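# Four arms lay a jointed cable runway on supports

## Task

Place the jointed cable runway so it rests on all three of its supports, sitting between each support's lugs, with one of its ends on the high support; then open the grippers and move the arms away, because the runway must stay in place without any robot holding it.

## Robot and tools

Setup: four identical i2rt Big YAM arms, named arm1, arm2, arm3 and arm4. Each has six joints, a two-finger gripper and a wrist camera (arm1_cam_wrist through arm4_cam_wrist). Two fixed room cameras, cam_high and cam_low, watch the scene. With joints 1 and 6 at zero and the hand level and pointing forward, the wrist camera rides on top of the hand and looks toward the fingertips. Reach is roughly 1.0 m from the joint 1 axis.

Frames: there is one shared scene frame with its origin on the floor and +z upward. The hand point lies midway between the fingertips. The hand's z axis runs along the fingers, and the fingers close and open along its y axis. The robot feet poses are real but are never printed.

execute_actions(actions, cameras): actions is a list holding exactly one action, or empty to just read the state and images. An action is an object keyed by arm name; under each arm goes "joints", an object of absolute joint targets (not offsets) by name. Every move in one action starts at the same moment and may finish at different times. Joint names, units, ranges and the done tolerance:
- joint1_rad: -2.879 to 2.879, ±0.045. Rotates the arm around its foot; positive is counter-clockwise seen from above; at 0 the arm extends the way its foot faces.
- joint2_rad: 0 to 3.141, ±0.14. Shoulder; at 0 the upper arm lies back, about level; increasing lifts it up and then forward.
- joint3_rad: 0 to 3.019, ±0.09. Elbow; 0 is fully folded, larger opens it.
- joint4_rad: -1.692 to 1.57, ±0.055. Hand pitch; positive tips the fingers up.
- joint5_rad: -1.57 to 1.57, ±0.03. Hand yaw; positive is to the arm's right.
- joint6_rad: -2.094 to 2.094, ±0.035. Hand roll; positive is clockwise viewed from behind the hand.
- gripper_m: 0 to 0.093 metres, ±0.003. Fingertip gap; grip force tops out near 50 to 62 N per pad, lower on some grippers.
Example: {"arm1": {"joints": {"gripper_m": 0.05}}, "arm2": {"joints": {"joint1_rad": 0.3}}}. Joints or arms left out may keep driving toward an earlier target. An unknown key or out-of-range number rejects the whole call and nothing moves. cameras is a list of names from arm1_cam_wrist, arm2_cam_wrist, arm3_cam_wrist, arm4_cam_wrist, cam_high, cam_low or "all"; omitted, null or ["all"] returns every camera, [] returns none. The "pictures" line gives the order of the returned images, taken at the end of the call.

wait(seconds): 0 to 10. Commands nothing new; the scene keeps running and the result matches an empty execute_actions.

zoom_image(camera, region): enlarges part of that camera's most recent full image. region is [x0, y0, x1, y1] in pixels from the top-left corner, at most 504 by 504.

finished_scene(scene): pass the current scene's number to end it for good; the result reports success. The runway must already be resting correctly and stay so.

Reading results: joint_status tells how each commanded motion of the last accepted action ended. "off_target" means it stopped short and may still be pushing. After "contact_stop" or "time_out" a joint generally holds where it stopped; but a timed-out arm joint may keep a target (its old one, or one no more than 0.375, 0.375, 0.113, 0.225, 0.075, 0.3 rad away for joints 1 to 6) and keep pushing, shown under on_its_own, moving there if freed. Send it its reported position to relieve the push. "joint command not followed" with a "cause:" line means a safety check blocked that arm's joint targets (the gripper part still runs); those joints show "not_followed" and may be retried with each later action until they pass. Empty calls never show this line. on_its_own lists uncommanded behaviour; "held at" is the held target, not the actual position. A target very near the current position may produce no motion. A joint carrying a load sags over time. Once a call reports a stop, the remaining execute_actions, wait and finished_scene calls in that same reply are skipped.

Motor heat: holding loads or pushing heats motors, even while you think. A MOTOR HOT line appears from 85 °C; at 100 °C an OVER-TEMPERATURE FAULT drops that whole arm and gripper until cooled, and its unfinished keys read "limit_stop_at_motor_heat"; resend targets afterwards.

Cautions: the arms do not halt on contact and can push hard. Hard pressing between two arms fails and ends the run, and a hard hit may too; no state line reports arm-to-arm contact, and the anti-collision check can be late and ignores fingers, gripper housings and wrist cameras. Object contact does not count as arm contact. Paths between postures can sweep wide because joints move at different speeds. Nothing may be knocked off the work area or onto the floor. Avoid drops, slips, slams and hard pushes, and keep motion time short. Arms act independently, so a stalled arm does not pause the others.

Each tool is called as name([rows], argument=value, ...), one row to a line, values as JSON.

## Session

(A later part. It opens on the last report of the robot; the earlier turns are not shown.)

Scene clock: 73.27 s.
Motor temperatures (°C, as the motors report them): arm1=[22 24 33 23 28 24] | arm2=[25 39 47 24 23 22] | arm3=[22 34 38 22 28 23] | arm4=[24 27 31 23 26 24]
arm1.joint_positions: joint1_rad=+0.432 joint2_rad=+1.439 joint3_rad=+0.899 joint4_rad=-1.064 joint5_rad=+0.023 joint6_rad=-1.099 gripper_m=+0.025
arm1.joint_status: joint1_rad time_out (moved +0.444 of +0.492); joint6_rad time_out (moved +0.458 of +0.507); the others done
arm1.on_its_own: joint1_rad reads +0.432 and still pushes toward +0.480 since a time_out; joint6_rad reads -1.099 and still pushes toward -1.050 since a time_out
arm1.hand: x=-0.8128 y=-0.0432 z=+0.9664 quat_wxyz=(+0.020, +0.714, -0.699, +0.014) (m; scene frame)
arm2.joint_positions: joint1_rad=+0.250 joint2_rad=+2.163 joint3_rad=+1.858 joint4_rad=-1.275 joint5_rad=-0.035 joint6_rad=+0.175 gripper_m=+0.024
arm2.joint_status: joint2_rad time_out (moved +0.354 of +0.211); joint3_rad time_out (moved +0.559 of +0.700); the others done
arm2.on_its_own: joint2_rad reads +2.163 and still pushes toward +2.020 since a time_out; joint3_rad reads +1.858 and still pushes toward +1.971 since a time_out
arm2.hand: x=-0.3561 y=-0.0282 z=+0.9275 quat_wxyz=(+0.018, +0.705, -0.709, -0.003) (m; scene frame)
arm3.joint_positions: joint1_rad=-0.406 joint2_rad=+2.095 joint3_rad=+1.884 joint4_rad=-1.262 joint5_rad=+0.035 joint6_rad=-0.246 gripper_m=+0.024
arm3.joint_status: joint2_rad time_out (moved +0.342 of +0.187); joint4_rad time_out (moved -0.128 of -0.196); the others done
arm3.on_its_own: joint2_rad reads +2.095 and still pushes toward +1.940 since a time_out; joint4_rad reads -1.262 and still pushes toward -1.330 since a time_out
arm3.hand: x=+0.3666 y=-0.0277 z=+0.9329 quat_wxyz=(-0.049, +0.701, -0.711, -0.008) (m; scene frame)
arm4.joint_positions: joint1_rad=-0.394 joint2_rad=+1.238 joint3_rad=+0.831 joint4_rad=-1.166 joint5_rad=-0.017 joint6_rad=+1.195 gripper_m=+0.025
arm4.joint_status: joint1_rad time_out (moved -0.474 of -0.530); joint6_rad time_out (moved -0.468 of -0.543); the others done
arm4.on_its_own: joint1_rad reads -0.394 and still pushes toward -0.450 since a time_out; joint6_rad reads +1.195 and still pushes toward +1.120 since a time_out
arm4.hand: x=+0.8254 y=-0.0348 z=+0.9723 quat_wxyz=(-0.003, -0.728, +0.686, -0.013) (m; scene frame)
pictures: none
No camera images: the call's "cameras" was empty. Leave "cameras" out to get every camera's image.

execute_actions([
  {"arm1":{"joints":{"joint1_rad":0.57,"joint6_rad":-0.98,"joint2_rad":1.75,"joint3_rad":0.84,"joint4_rad":-0.6}},"arm2":{"joints":{"joint1_rad":0.235,"joint2_rad":2.24,"joint3_rad":2.03,"joint4_rad":-1.13}},"arm3":{"joints":{"joint2_rad":2.11,"joint3_rad":2.02,"joint4_rad":-1.25}},"arm4":{"joints":{"joint1_rad":-0.57,"joint6_rad":1.0,"joint2_rad":1.26,"joint3_rad":0.88,"joint4_rad":-1.12}}},
])

Scene clock: 81.10 s.
Motor temperatures (°C, as the motors report them): arm1=[22 24 33 23 29 25] | arm2=[25 42 50 24 24 22] | arm3=[22 36 40 23 29 23] | arm4=[24 27 32 23 26 25]
arm1.joint_positions: joint1_rad=+0.504 joint2_rad=+1.816 joint3_rad=+0.827 joint4_rad=-0.610 joint5_rad=+0.051 joint6_rad=-1.026 gripper_m=+0.025
arm1.joint_status: joint1_rad time_out (moved +0.072 of +0.138); joint6_rad time_out (moved +0.073 of +0.119); the others done
arm1.on_its_own: joint1_rad reads +0.504 and still pushes toward +0.570 since a time_out; joint6_rad reads -1.026 and still pushes toward -0.980 since a time_out
arm1.hand: x=-0.8011 y=-0.0137 z=+0.8103 quat_wxyz=(+0.020, +0.714, -0.699, +0.029) (m; scene frame)
arm2.joint_positions: joint1_rad=+0.232 joint2_rad=+2.407 joint3_rad=+1.914 joint4_rad=-1.108 joint5_rad=-0.012 joint6_rad=+0.160 gripper_m=+0.024
arm2.joint_status: joint2_rad time_out (moved +0.244 of +0.077); joint3_rad time_out (moved +0.056 of +0.172); the others done
arm2.on_its_own: joint2_rad reads +2.407 and still pushes toward +2.240 since a time_out; joint3_rad reads +1.914 and still pushes toward +2.027 since a time_out
arm2.hand: x=-0.3436 y=-0.0011 z=+0.7884 quat_wxyz=(+0.014, +0.704, -0.710, +0.012) (m; scene frame)
arm3.joint_positions: joint1_rad=-0.398 joint2_rad=+2.268 joint3_rad=+1.956 joint4_rad=-1.186 joint5_rad=+0.070 joint6_rad=-0.243 gripper_m=+0.024
arm3.joint_status: joint2_rad time_out (moved +0.172 of +0.015); joint4_rad time_out (moved +0.076 of +0.012); the others done
arm3.on_its_own: joint2_rad reads +2.268 and still pushes toward +2.110 since a time_out; joint4_rad reads -1.186 and still pushes toward -1.250 since a time_out
arm3.hand: x=+0.3750 y=+0.0018 z=+0.8489 quat_wxyz=(-0.048, +0.703, -0.709, +0.013) (m; scene frame)
arm4.joint_positions: joint1_rad=-0.496 joint2_rad=+1.334 joint3_rad=+0.831 joint4_rad=-1.096 joint5_rad=-0.014 joint6_rad=+1.088 gripper_m=+0.026
arm4.joint_status: joint1_rad time_out (moved -0.102 of -0.176); joint6_rad time_out (moved -0.107 of -0.195); the others done
arm4.on_its_own: joint1_rad reads -0.496 and still pushes toward -0.570 since a time_out; joint6_rad reads +1.088 and still pushes toward +1.000 since a time_out
arm4.hand: x=+0.8243 y=+0.0013 z=+0.9434 quat_wxyz=(+0.002, -0.729, +0.684, -0.023) (m; scene frame)
pictures: arm1_cam_wrist, arm2_cam_wrist, arm3_cam_wrist, arm4_cam_wrist, cam_high, cam_low
Images, in order (width x height): arm1_cam_wrist 616x616, arm2_cam_wrist 616x616, arm3_cam_wrist 616x616, arm4_cam_wrist 616x616, cam_high 896x504, cam_low 896x504.

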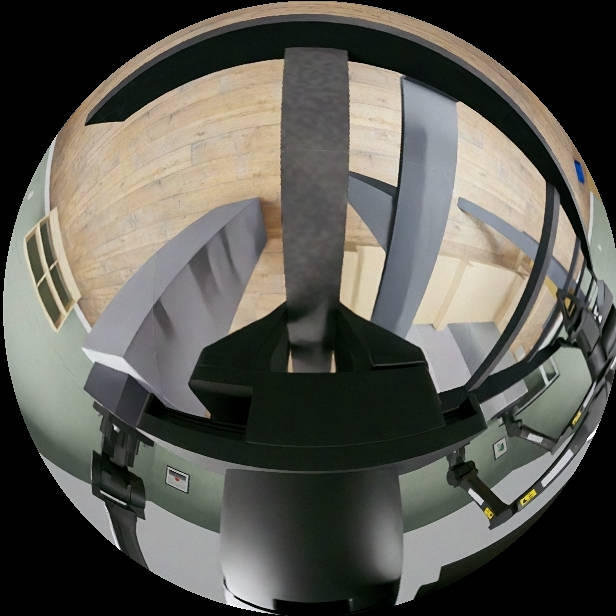

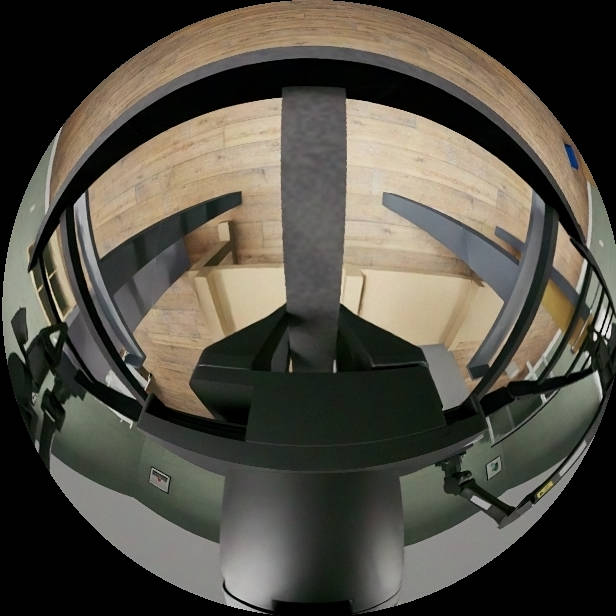

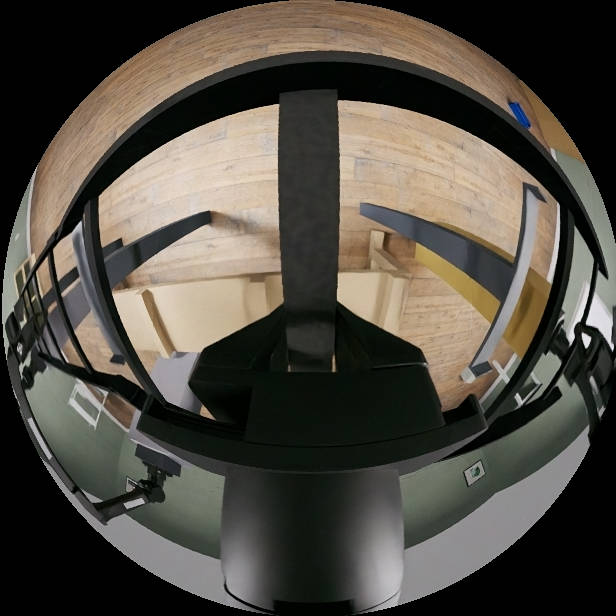

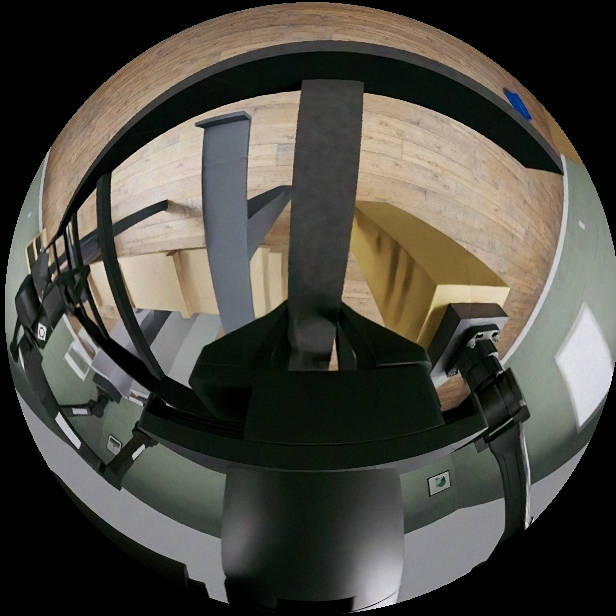

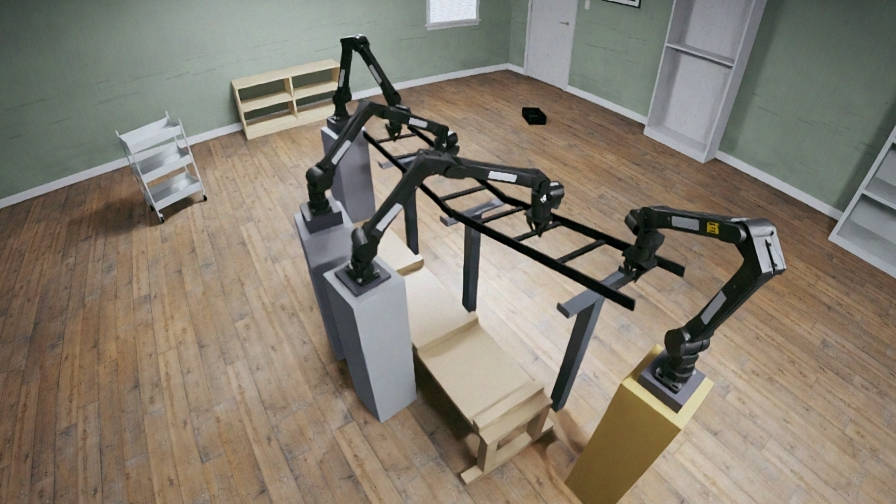

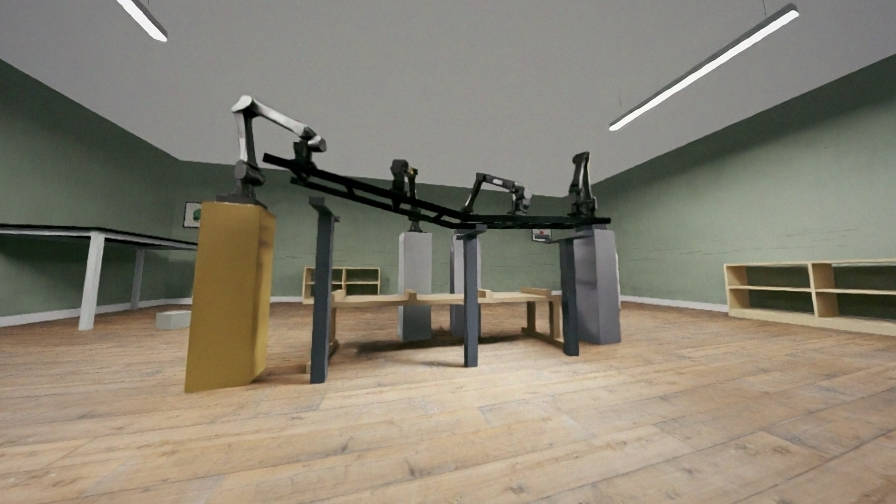

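execute_actions([
  {"arm1":{"joints":{"joint2_rad":1.86,"joint3_rad":0.83,"joint4_rad":-0.5}},"arm3":{"joints":{"joint2_rad":2.14,"joint3_rad":2.0}},"arm4":{"joints":{"joint1_rad":-0.52,"joint2_rad":1.4,"joint3_rad":0.78,"joint4_rad":-0.9}}},
])

Scene clock: 85.37 s.
Motor temperatures (°C, as the motors report them): arm1=[22 25 33 23 31 25] | arm2=[25 44 50 24 23 22] | arm3=[22 37 39 23 31 23] | arm4=[24 27 32 23 26 25]
arm1.joint_positions: joint1_rad=+0.511 joint2_rad=+1.877 joint3_rad=+0.806 joint4_rad=-0.517 joint5_rad=+0.051 joint6_rad=-1.015 gripper_m=+0.025
arm1.joint_status: all done
arm1.on_its_own: joint1_rad reads +0.511 and still pushes toward +0.570 since a time_out; joint6_rad reads -1.015 and still pushes toward -0.980 since a time_out
arm1.hand: x=-0.8050 y=-0.0136 z=+0.7837 quat_wxyz=(+0.014, +0.713, -0.701, +0.030) (m; scene frame)
arm2.joint_positions: joint1_rad=+0.241 joint2_rad=+2.422 joint3_rad=+1.914 joint4_rad=-1.089 joint5_rad=+0.004 joint6_rad=+0.170 gripper_m=+0.024
arm2.joint_status: not commanded
arm2.on_its_own: joint2_rad reads +2.422 and still pushes toward +2.240 since a time_out; joint3_rad reads +1.914 and still pushes toward +2.027 since a time_out
arm2.hand: x=-0.3470 y=-0.0003 z=+0.7787 quat_wxyz=(+0.006, +0.704, -0.710, +0.015) (m; scene frame)
arm3.joint_positions: joint1_rad=-0.409 joint2_rad=+2.307 joint3_rad=+1.956 joint4_rad=-1.181 joint5_rad=+0.034 joint6_rad=-0.246 gripper_m=+0.024
arm3.joint_status: joint2_rad off_target (ended at +2.307, target +2.140); the others done
arm3.on_its_own: joint2_rad reads +2.307 and still pushes toward +2.140 since a time_out; joint4_rad reads -1.181 and still pushes toward -1.250 since a time_out
arm3.hand: x=+0.3754 y=-0.0024 z=+0.8222 quat_wxyz=(-0.024, +0.701, -0.713, +0.006) (m; scene frame)
arm4.joint_positions: joint1_rad=-0.487 joint2_rad=+1.446 joint3_rad=+0.735 joint4_rad=-0.922 joint5_rad=-0.032 joint6_rad=+1.088 gripper_m=+0.026
arm4.joint_status: all done
arm4.on_its_own: joint6_rad reads +1.088 and still pushes toward +1.000 since a time_out
arm4.hand: x=+0.8325 y=-0.0088 z=+0.8789 quat_wxyz=(-0.001, -0.732, +0.680, -0.043) (m; scene frame)
pictures: arm1_cam_wrist, arm2_cam_wrist, arm3_cam_wrist, arm4_cam_wrist, cam_high, cam_low
Images, in order (width x height): arm1_cam_wrist 616x616, arm2_cam_wrist 616x616, arm3_cam_wrist 616x616, arm4_cam_wrist 616x616, cam_high 896x504, cam_low 896x504.

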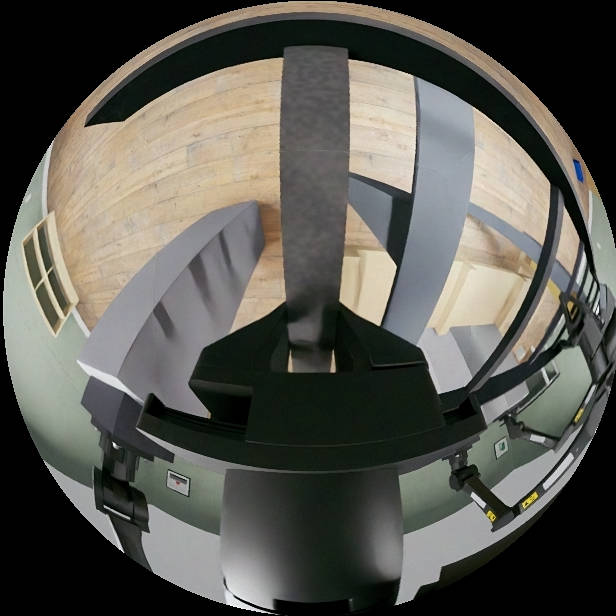

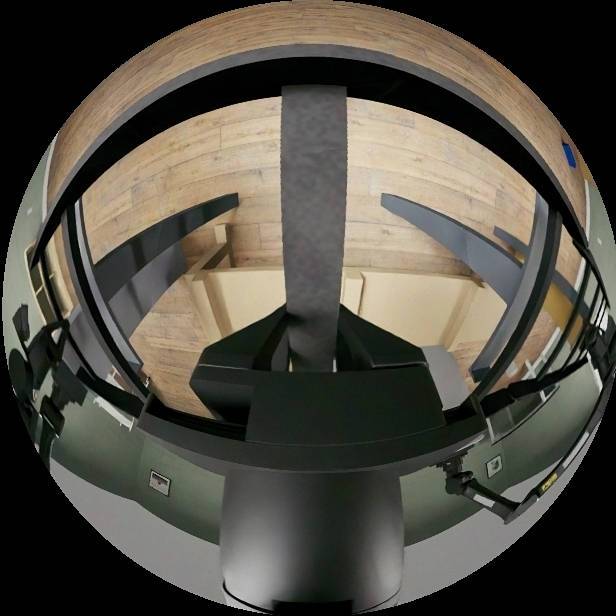

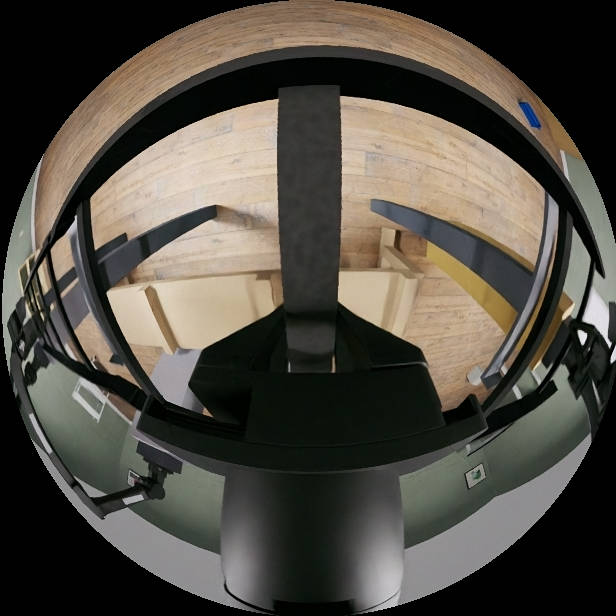

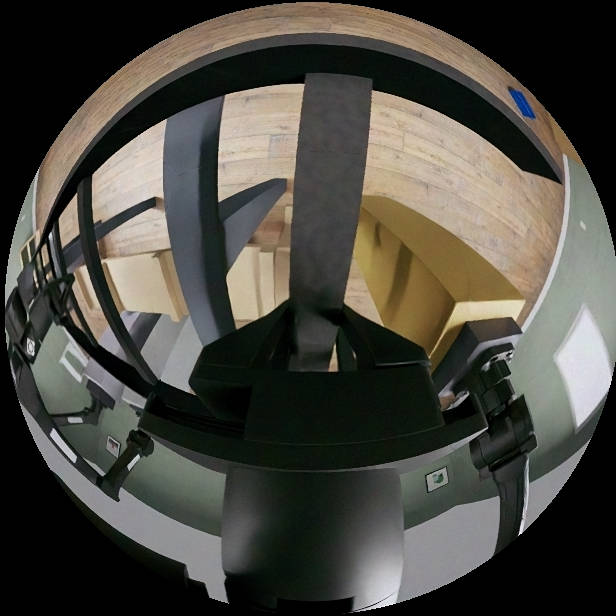

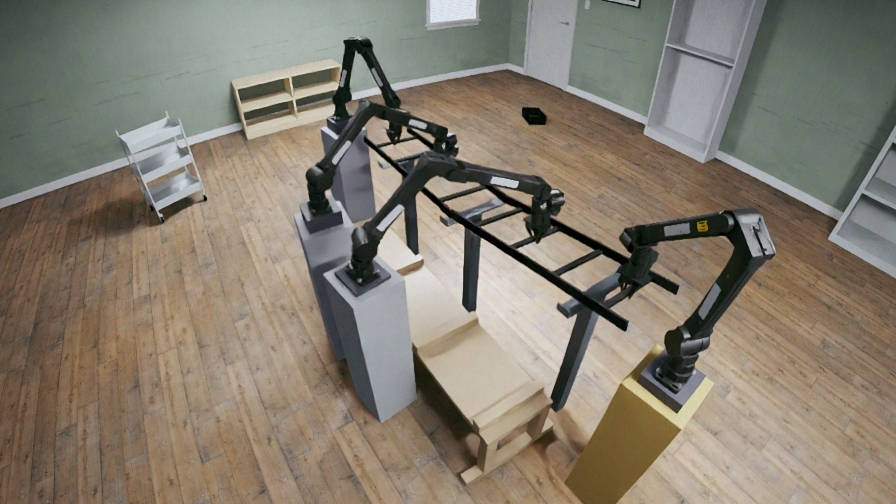

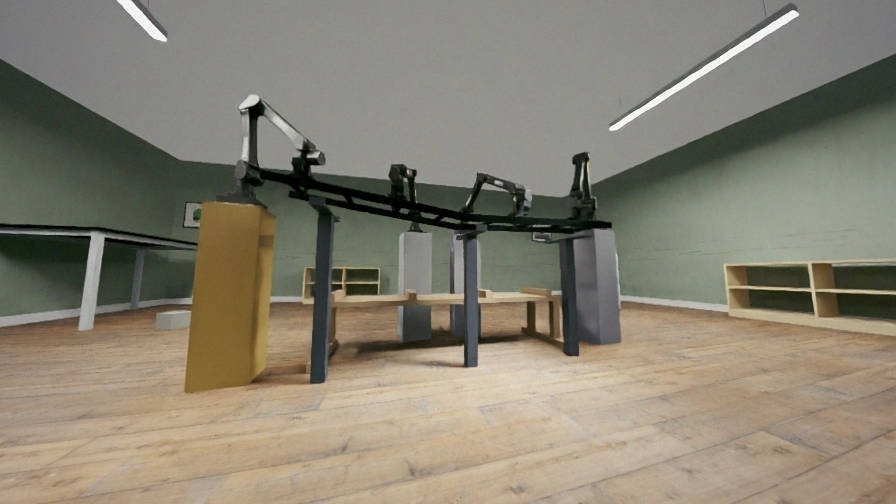

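Continue down ~.03.

execute_actions([
  {"arm1":{"joints":{"joint2_rad":1.95,"joint4_rad":-0.43}},"arm2":{"joints":{"joint2_rad":2.31}},"arm3":{"joints":{"joint2_rad":2.2}},"arm4":{"joints":{"joint2_rad":1.49,"joint3_rad":0.75,"joint4_rad":-0.8}}},
], cameras=["cam_high","cam_low"])

zoom_image(camera="cam_high", region=[340,110,700,350])

zoom_image(camera="cam_low", region=[240,150,640,260])

Scene clock: 90.40 s.
Motor temperatures (°C, as the motors report them): arm1=[22 25 32 23 32 25] | arm2=[25 46 51 24 23 22] | arm3=[22 39 39 23 30 23] | arm4=[24 27 32 23 26 25]
arm1.joint_positions: joint1_rad=+0.510 joint2_rad=+1.973 joint3_rad=+0.804 joint4_rad=-0.443 joint5_rad=+0.070 joint6_rad=-1.015 gripper_m=+0.025
arm1.joint_status: all done
arm1.on_its_own: joint1_rad reads +0.510 and still pushes toward +0.570 since a time_out; joint6_rad reads -1.015 and still pushes toward -0.980 since a time_out
arm1.hand: x=-0.8092 y=-0.0209 z=+0.7491 quat_wxyz=(+0.028, +0.712, -0.700, +0.037) (m; scene frame)
arm2.joint_positions: joint1_rad=+0.246 joint2_rad=+2.480 joint3_rad=+1.917 joint4_rad=-1.063 joint5_rad=-0.002 joint6_rad=+0.174 gripper_m=+0.024
arm2.joint_status: joint2_rad off_target (ended at +2.480, target +2.310)
arm2.on_its_own: joint2_rad reads +2.480 and still pushes toward +2.310 since a time_out; joint3_rad reads +1.917 and still pushes toward +2.027 since a time_out
arm2.hand: x=-0.3501 y=-0.0086 z=+0.7408 quat_wxyz=(+0.018, +0.704, -0.710, +0.026) (m; scene frame)
arm3.joint_positions: joint1_rad=-0.405 joint2_rad=+2.362 joint3_rad=+1.956 joint4_rad=-1.170 joint5_rad=+0.041 joint6_rad=-0.245 gripper_m=+0.024
arm3.joint_status: joint2_rad off_target (ended at +2.362, target +2.200)
arm3.on_its_own: joint2_rad reads +2.362 and still pushes toward +2.200 since a time_out; joint4_rad reads -1.170 and still pushes toward -1.250 since a time_out
arm3.hand: x=+0.3718 y=-0.0082 z=+0.7850 quat_wxyz=(-0.006, +0.703, -0.711, +0.021) (m; scene frame)
arm4.joint_positions: joint1_rad=-0.480 joint2_rad=+1.531 joint3_rad=+0.712 joint4_rad=-0.818 joint5_rad=-0.041 joint6_rad=+1.089 gripper_m=+0.026
arm4.joint_status: all done
arm4.on_its_own: joint6_rad reads +1.089 and still pushes toward +1.000 since a time_out
arm4.hand: x=+0.8288 y=-0.0112 z=+0.8461 quat_wxyz=(-0.004, -0.733, +0.678, -0.046) (m; scene frame)
pictures: cam_high, cam_low
Images, in order (width x height): cam_high 896x504, cam_low 896x504.

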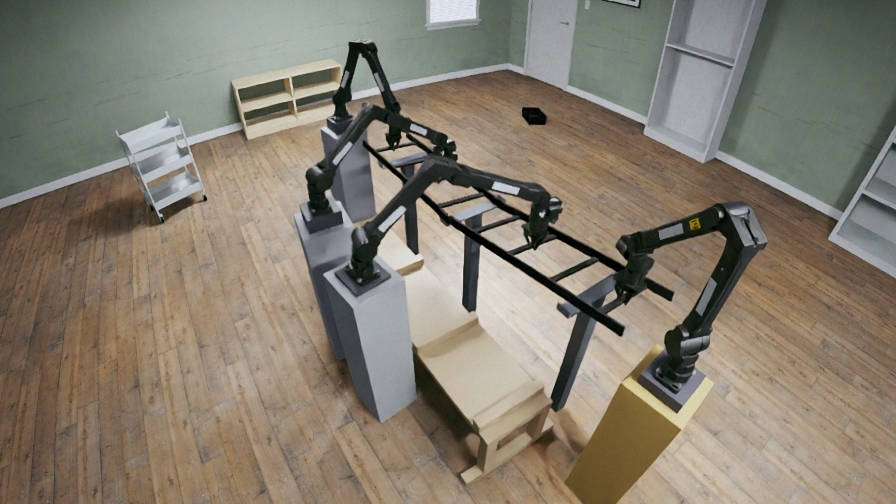

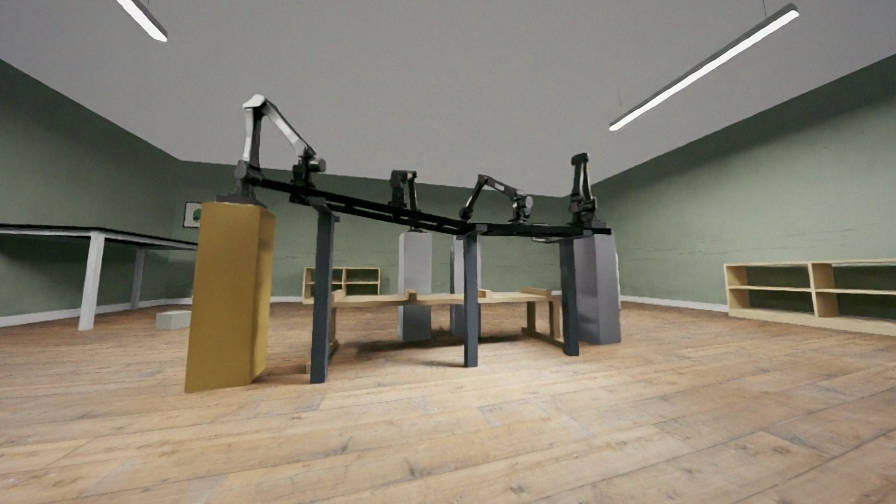

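Region (340, 110, 700, 350) of cam_high's 896x504 image, scaled by 1.400, with more detail than that image has.

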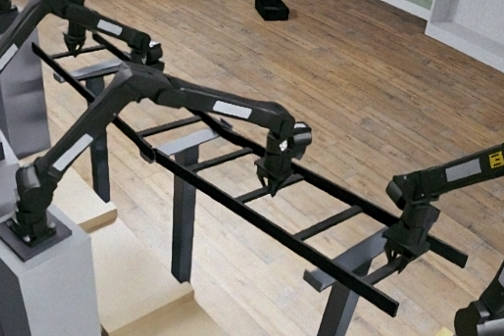

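Region (240, 150, 640, 260) of cam_low's 896x504 image, scaled by 1.260, with more detail than that image has; it fills the top 139 rows of this view, and the rest is white.

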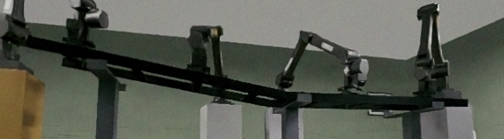

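execute_actions([
  {"arm1":{"joints":{"joint1_rad":0.66,"joint6_rad":-0.93,"joint2_rad":1.99,"joint3_rad":0.87}},"arm2":{"joints":{"joint2_rad":2.38,"joint3_rad":2.12}},"arm3":{"joints":{"joint2_rad":2.25,"joint3_rad":2.05}},"arm4":{"joints":{"joint2_rad":1.54,"joint4_rad":-0.75}}},
], cameras=["cam_high","cam_low"])

zoom_image(camera="cam_high", region=[340,110,700,350])

zoom_image(camera="cam_low", region=[240,150,640,260])

Scene clock: 98.40 s.
Motor temperatures (°C, as the motors report them): arm1=[22 25 31 23 36 25] | arm2=[25 48 51 24 23 22] | arm3=[22 40 38 23 30 23] | arm4=[24 27 31 23 28 25]
arm1.joint_positions: joint1_rad=+0.584 joint2_rad=+2.006 joint3_rad=+0.833 joint4_rad=-0.437 joint5_rad=+0.067 joint6_rad=-0.934 gripper_m=+0.025
arm1.joint_status: joint1_rad time_out (moved +0.074 of +0.150); the others done
arm1.on_its_own: joint1_rad reads +0.584 and still pushes toward +0.660 since a time_out
arm1.hand: x=-0.8165 y=+0.0083 z=+0.7412 quat_wxyz=(+0.024, +0.710, -0.703, +0.038) (m; scene frame)
arm2.joint_positions: joint1_rad=+0.249 joint2_rad=+2.531 joint3_rad=+2.007 joint4_rad=-1.074 joint5_rad=-0.002 joint6_rad=+0.190 gripper_m=+0.024
arm2.joint_status: joint2_rad time_out (moved +0.051 of -0.100); joint3_rad time_out (moved +0.090 of +0.203)
arm2.on_its_own: joint2_rad reads +2.531 and still pushes toward +2.380 since a time_out; joint3_rad reads +2.007 and still pushes toward +2.120 since a time_out
arm2.hand: x=-0.3565 y=+0.0141 z=+0.7356 quat_wxyz=(+0.010, +0.700, -0.714, +0.014) (m; scene frame)
arm3.joint_positions: joint1_rad=-0.395 joint2_rad=+2.388 joint3_rad=+1.982 joint4_rad=-1.160 joint5_rad=+0.032 joint6_rad=-0.223 gripper_m=+0.024
arm3.joint_status: all done
arm3.on_its_own: joint4_rad reads -1.160 and still pushes toward -1.250 since a time_out
arm3.hand: x=+0.3658 y=+0.0019 z=+0.7771 quat_wxyz=(-0.009, +0.699, -0.715, +0.014) (m; scene frame)
arm4.joint_positions: joint1_rad=-0.480 joint2_rad=+1.573 joint3_rad=+0.712 joint4_rad=-0.768 joint5_rad=-0.042 joint6_rad=+1.101 gripper_m=+0.026
arm4.joint_status: all done
arm4.on_its_own: joint6_rad reads +1.101 and still pushes toward +1.000 since a time_out
arm4.hand: x=+0.8235 y=-0.0092 z=+0.8328 quat_wxyz=(-0.006, -0.729, +0.683, -0.042) (m; scene frame)
pictures: cam_high, cam_low
Images, in order (width x height): cam_high 896x504, cam_low 896x504.

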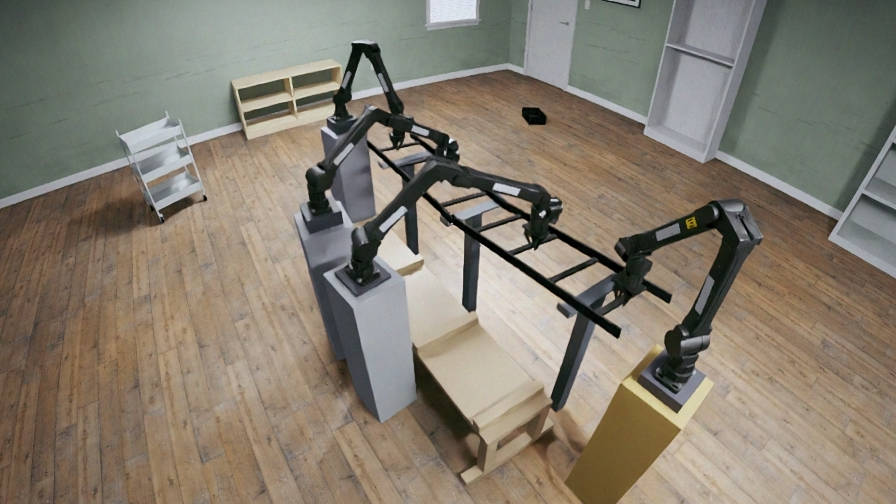

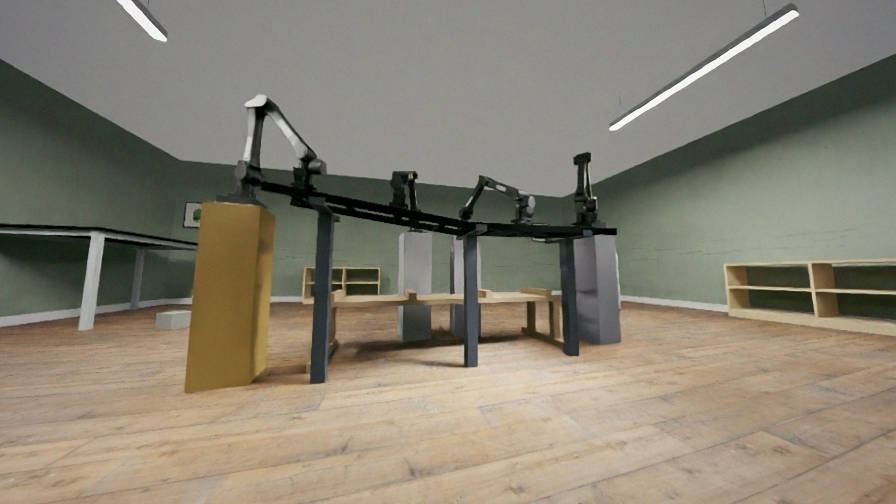

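Region (340, 110, 700, 350) of cam_high's 896x504 image, scaled by 1.400, with more detail than that image has.

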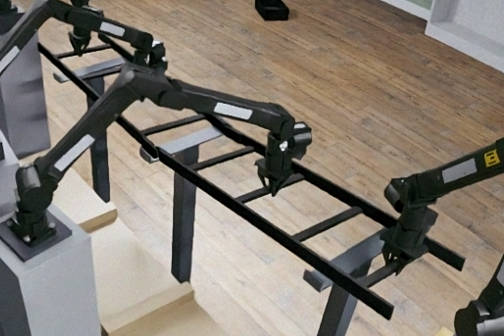

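Region (240, 150, 640, 260) of cam_low's 896x504 image, scaled by 1.260, with more detail than that image has; it fills the top 139 rows of this view, and the rest is white.

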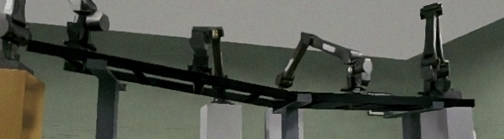

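All inside. Settle and release.

execute_actions([
  {"arm1":{"joints":{"joint1_rad":0.6,"joint2_rad":2.04}},"arm2":{"joints":{"joint2_rad":2.5,"joint3_rad":2.05}},"arm3":{"joints":{"joint2_rad":2.36,"joint3_rad":2.02,"joint4_rad":-1.17}},"arm4":{"joints":{"joint2_rad":1.6,"joint6_rad":1.08}}},
], cameras=[])

execute_actions([
  {"arm1":{"joints":{"gripper_m":0.07}},"arm2":{"joints":{"gripper_m":0.09}},"arm3":{"joints":{"gripper_m":0.09}},"arm4":{"joints":{"gripper_m":0.07}}},
], cameras=[])

execute_actions([
  {"arm1":{"joints":{"joint2_rad":1.45,"joint3_rad":0.95,"joint4_rad":-1.0}},"arm2":{"joints":{"joint2_rad":1.9,"joint3_rad":1.8}},"arm3":{"joints":{"joint2_rad":1.8,"joint3_rad":1.8}},"arm4":{"joints":{"joint2_rad":1.2,"joint3_rad":1.1,"joint4_rad":-1.4}}},
])

Scene clock: 109.13 s.
Motor temperatures (°C, as the motors report them): arm1=[22 25 31 23 39 25] | arm2=[25 49 52 24 23 22] | arm3=[22 40 39 23 29 23] | arm4=[24 27 30 23 29 26]
arm1.joint_positions: joint1_rad=+0.554 joint2_rad=+2.062 joint3_rad=+0.841 joint4_rad=-0.410 joint5_rad=+0.053 joint6_rad=-0.961 gripper_m=+0.025
arm1.joint_status: joint1_rad off_target (ended at +0.554, target +0.600); the others done
arm1.hand: x=-0.8150 y=-0.0020 z=+0.7219 quat_wxyz=(+0.034, +0.709, -0.704, +0.028) (m; scene frame)
arm2.joint_positions: joint1_rad=+0.249 joint2_rad=+2.556 joint3_rad=+2.007 joint4_rad=-1.072 joint5_rad=+0.003 joint6_rad=+0.183 gripper_m=+0.024
arm2.joint_status: all done
arm2.hand: x=-0.3545 y=+0.0077 z=+0.7193 quat_wxyz=(+0.014, +0.702, -0.712, +0.025) (m; scene frame)
arm3.joint_positions: joint1_rad=-0.398 joint2_rad=+2.413 joint3_rad=+1.982 joint4_rad=-1.133 joint5_rad=+0.027 joint6_rad=-0.232 gripper_m=+0.024
arm3.joint_status: all done
arm3.hand: x=+0.3673 y=+0.0030 z=+0.7598 quat_wxyz=(-0.008, +0.701, -0.713, +0.011) (m; scene frame)
arm4.joint_positions: joint1_rad=-0.480 joint2_rad=+1.647 joint3_rad=+0.712 joint4_rad=-0.731 joint5_rad=-0.026 joint6_rad=+1.116 gripper_m=+0.025
arm4.joint_status: joint6_rad time_out (moved +0.015 of -0.021); the others done
arm4.on_its_own: joint6_rad reads +1.116 and still pushes toward +1.080 since a time_out
arm4.hand: x=+0.8281 y=-0.0080 z=+0.8097 quat_wxyz=(+0.008, -0.724, +0.688, -0.057) (m; scene frame)
pictures: none
No camera images: the call's "cameras" was empty. Leave "cameras" out to get every camera's image.

not run: a stop came earlier in this reply.

not run: a stop came earlier in this reply.

execute_actions([
  {"arm1":{"joints":{"gripper_m":0.07}},"arm2":{"joints":{"gripper_m":0.09}},"arm3":{"joints":{"gripper_m":0.09}},"arm4":{"joints":{"gripper_m":0.07}}},
], cameras=[])

execute_actions([
  {"arm1":{"joints":{"joint2_rad":1.45,"joint3_rad":0.95,"joint4_rad":-1.0}},"arm2":{"joints":{"joint2_rad":1.9,"joint3_rad":1.8}},"arm3":{"joints":{"joint2_rad":1.8,"joint3_rad":1.8}},"arm4":{"joints":{"joint2_rad":1.2,"joint3_rad":1.1,"joint4_rad":-1.4}}},
])

Scene clock: 115.23 s.
Motor temperatures (°C, as the motors report them): arm1=[22 25 30 23 39 25] | arm2=[25 48 49 24 23 22] | arm3=[22 39 38 23 28 23] | arm4=[24 28 30 23 28 25]
arm1.joint_positions: joint1_rad=+0.600 joint2_rad=+2.060 joint3_rad=+0.851 joint4_rad=-0.423 joint5_rad=+0.003 joint6_rad=-0.938 gripper_m=+0.070
arm1.joint_status: all done
arm1.on_its_own: joint1_rad moved +0.046 to your old target +0.600
arm1.hand: x=-0.8282 y=+0.0206 z=+0.7230 quat_wxyz=(+0.031, +0.717, -0.696, +0.005) (m; scene frame)
arm2.joint_positions: joint1_rad=+0.243 joint2_rad=+2.510 joint3_rad=+2.007 joint4_rad=-1.119 joint5_rad=+0.002 joint6_rad=+0.172 gripper_m=+0.090
arm2.joint_status: all done
arm2.hand: x=-0.3508 y=+0.0097 z=+0.7504 quat_wxyz=(+0.015, +0.704, -0.710, +0.025) (m; scene frame)
arm3.joint_positions: joint1_rad=-0.395 joint2_rad=+2.377 joint3_rad=+1.982 joint4_rad=-1.158 joint5_rad=+0.004 joint6_rad=-0.232 gripper_m=+0.090
arm3.joint_status: all done
arm3.hand: x=+0.3619 y=+0.0054 z=+0.7842 quat_wxyz=(-0.007, +0.702, -0.713, -0.001) (m; scene frame)
arm4.joint_positions: joint1_rad=-0.516 joint2_rad=+1.622 joint3_rad=+0.715 joint4_rad=-0.736 joint5_rad=-0.002 joint6_rad=+1.094 gripper_m=+0.070
arm4.joint_status: all done
arm4.hand: x=+0.8301 y=+0.0085 z=+0.8176 quat_wxyz=(+0.015, -0.720, +0.693, -0.042) (m; scene frame)
pictures: none
No camera images: the call's "cameras" was empty. Leave "cameras" out to get every camera's image.

Scene clock: 116.93 s.
Motor temperatures (°C, as the motors report them): arm1=[22 25 30 23 38 25] | arm2=[25 48 48 24 23 22] | arm3=[22 39 38 23 28 23] | arm4=[24 27 30 23 28 25]
arm1.joint_positions: joint1_rad=+0.600 joint2_rad=+1.453 joint3_rad=+0.925 joint4_rad=-0.993 joint5_rad=+0.003 joint6_rad=-0.938 gripper_m=+0.070
arm1.joint_status: all done
arm1.hand: x=-0.8251 y=+0.0278 z=+0.9695 quat_wxyz=(-0.024, +0.717, -0.697, +0.012) (m; scene frame)
arm2.joint_positions: joint1_rad=+0.243 joint2_rad=+1.905 joint3_rad=+1.797 joint4_rad=-1.125 joint5_rad=+0.002 joint6_rad=+0.172 gripper_m=+0.090
arm2.joint_status: all done
arm2.hand: x=-0.3491 y=-0.0062 z=+1.0732 quat_wxyz=(-0.097, +0.695, -0.700, -0.133) (m; scene frame)
arm3.joint_positions: joint1_rad=-0.395 joint2_rad=+1.819 joint3_rad=+1.795 joint4_rad=-1.163 joint5_rad=+0.004 joint6_rad=-0.232 gripper_m=+0.090
arm3.joint_status: all done
arm3.hand: x=+0.3511 y=-0.0363 z=+1.0775 quat_wxyz=(-0.162, +0.689, -0.700, -0.096) (m; scene frame)
arm4.joint_positions: joint1_rad=-0.516 joint2_rad=+1.190 joint3_rad=+1.083 joint4_rad=-1.386 joint5_rad=-0.002 joint6_rad=+1.093 gripper_m=+0.070
arm4.joint_status: all done
arm4.hand: x=+0.8108 y=+0.0169 z=+1.0796 quat_wxyz=(-0.009, -0.721, +0.692, +0.029) (m; scene frame)
pictures: arm1_cam_wrist, arm2_cam_wrist, arm3_cam_wrist, arm4_cam_wrist, cam_high, cam_low
Images, in order (width x height): arm1_cam_wrist 616x616, arm2_cam_wrist 616x616, arm3_cam_wrist 616x616, arm4_cam_wrist 616x616, cam_high 896x504, cam_low 896x504.

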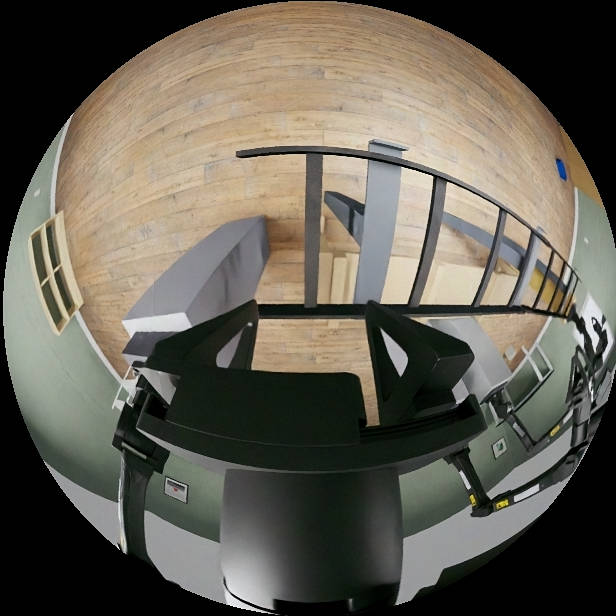

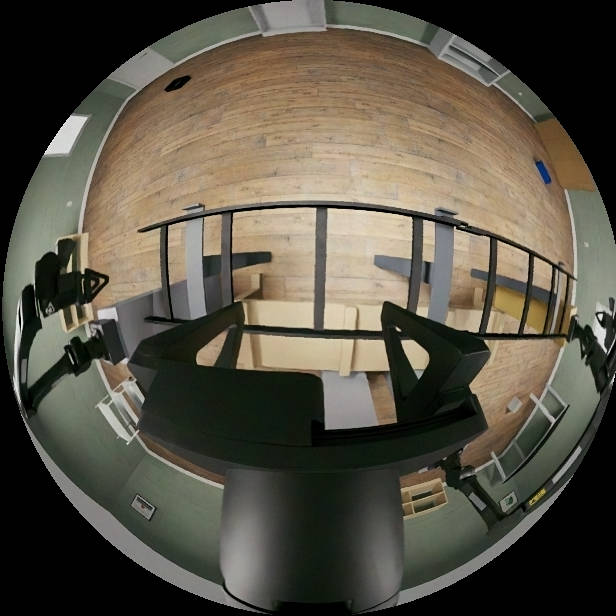

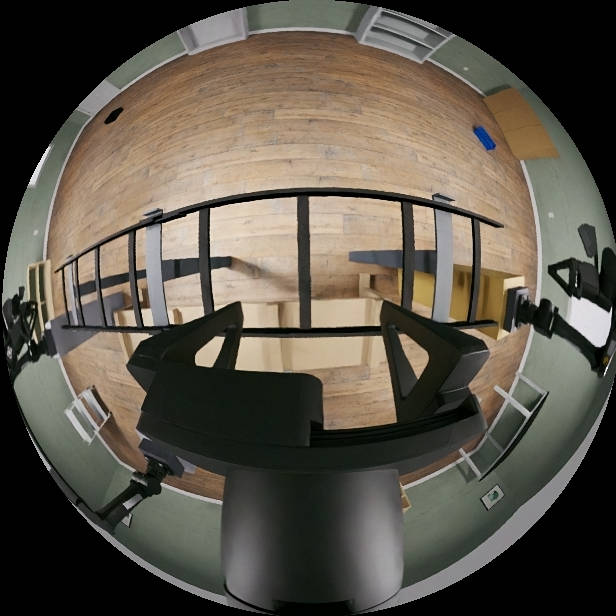

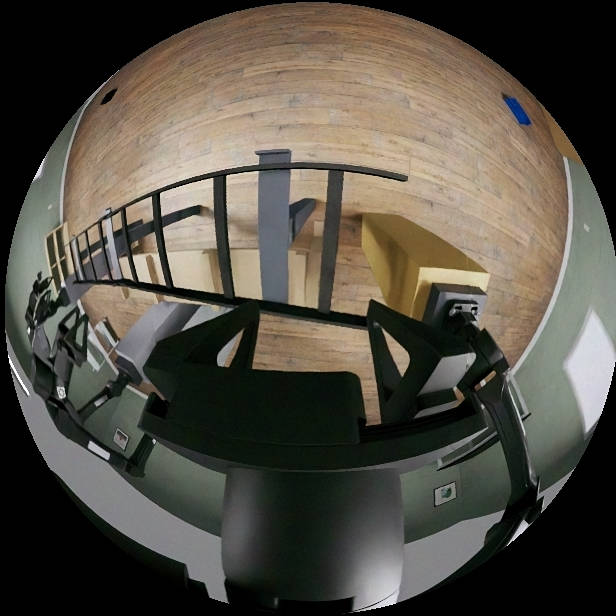

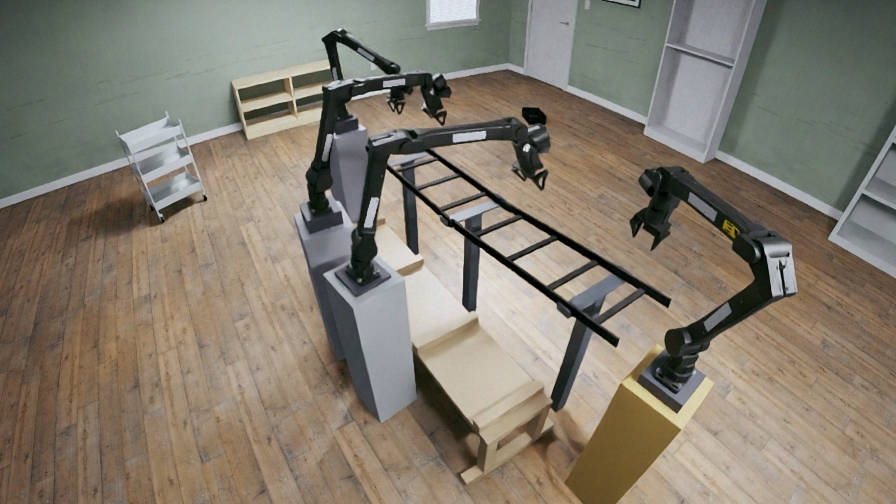

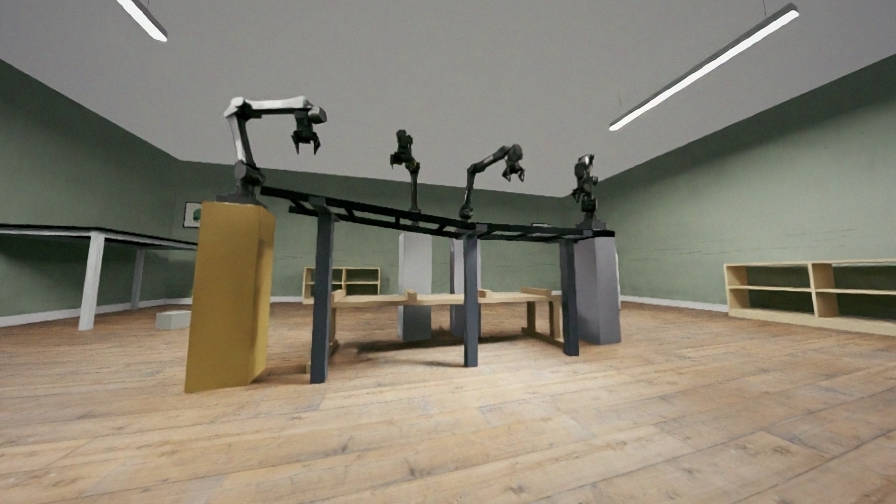

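finished_scene(scene=2)

The scene is finished: the task was done.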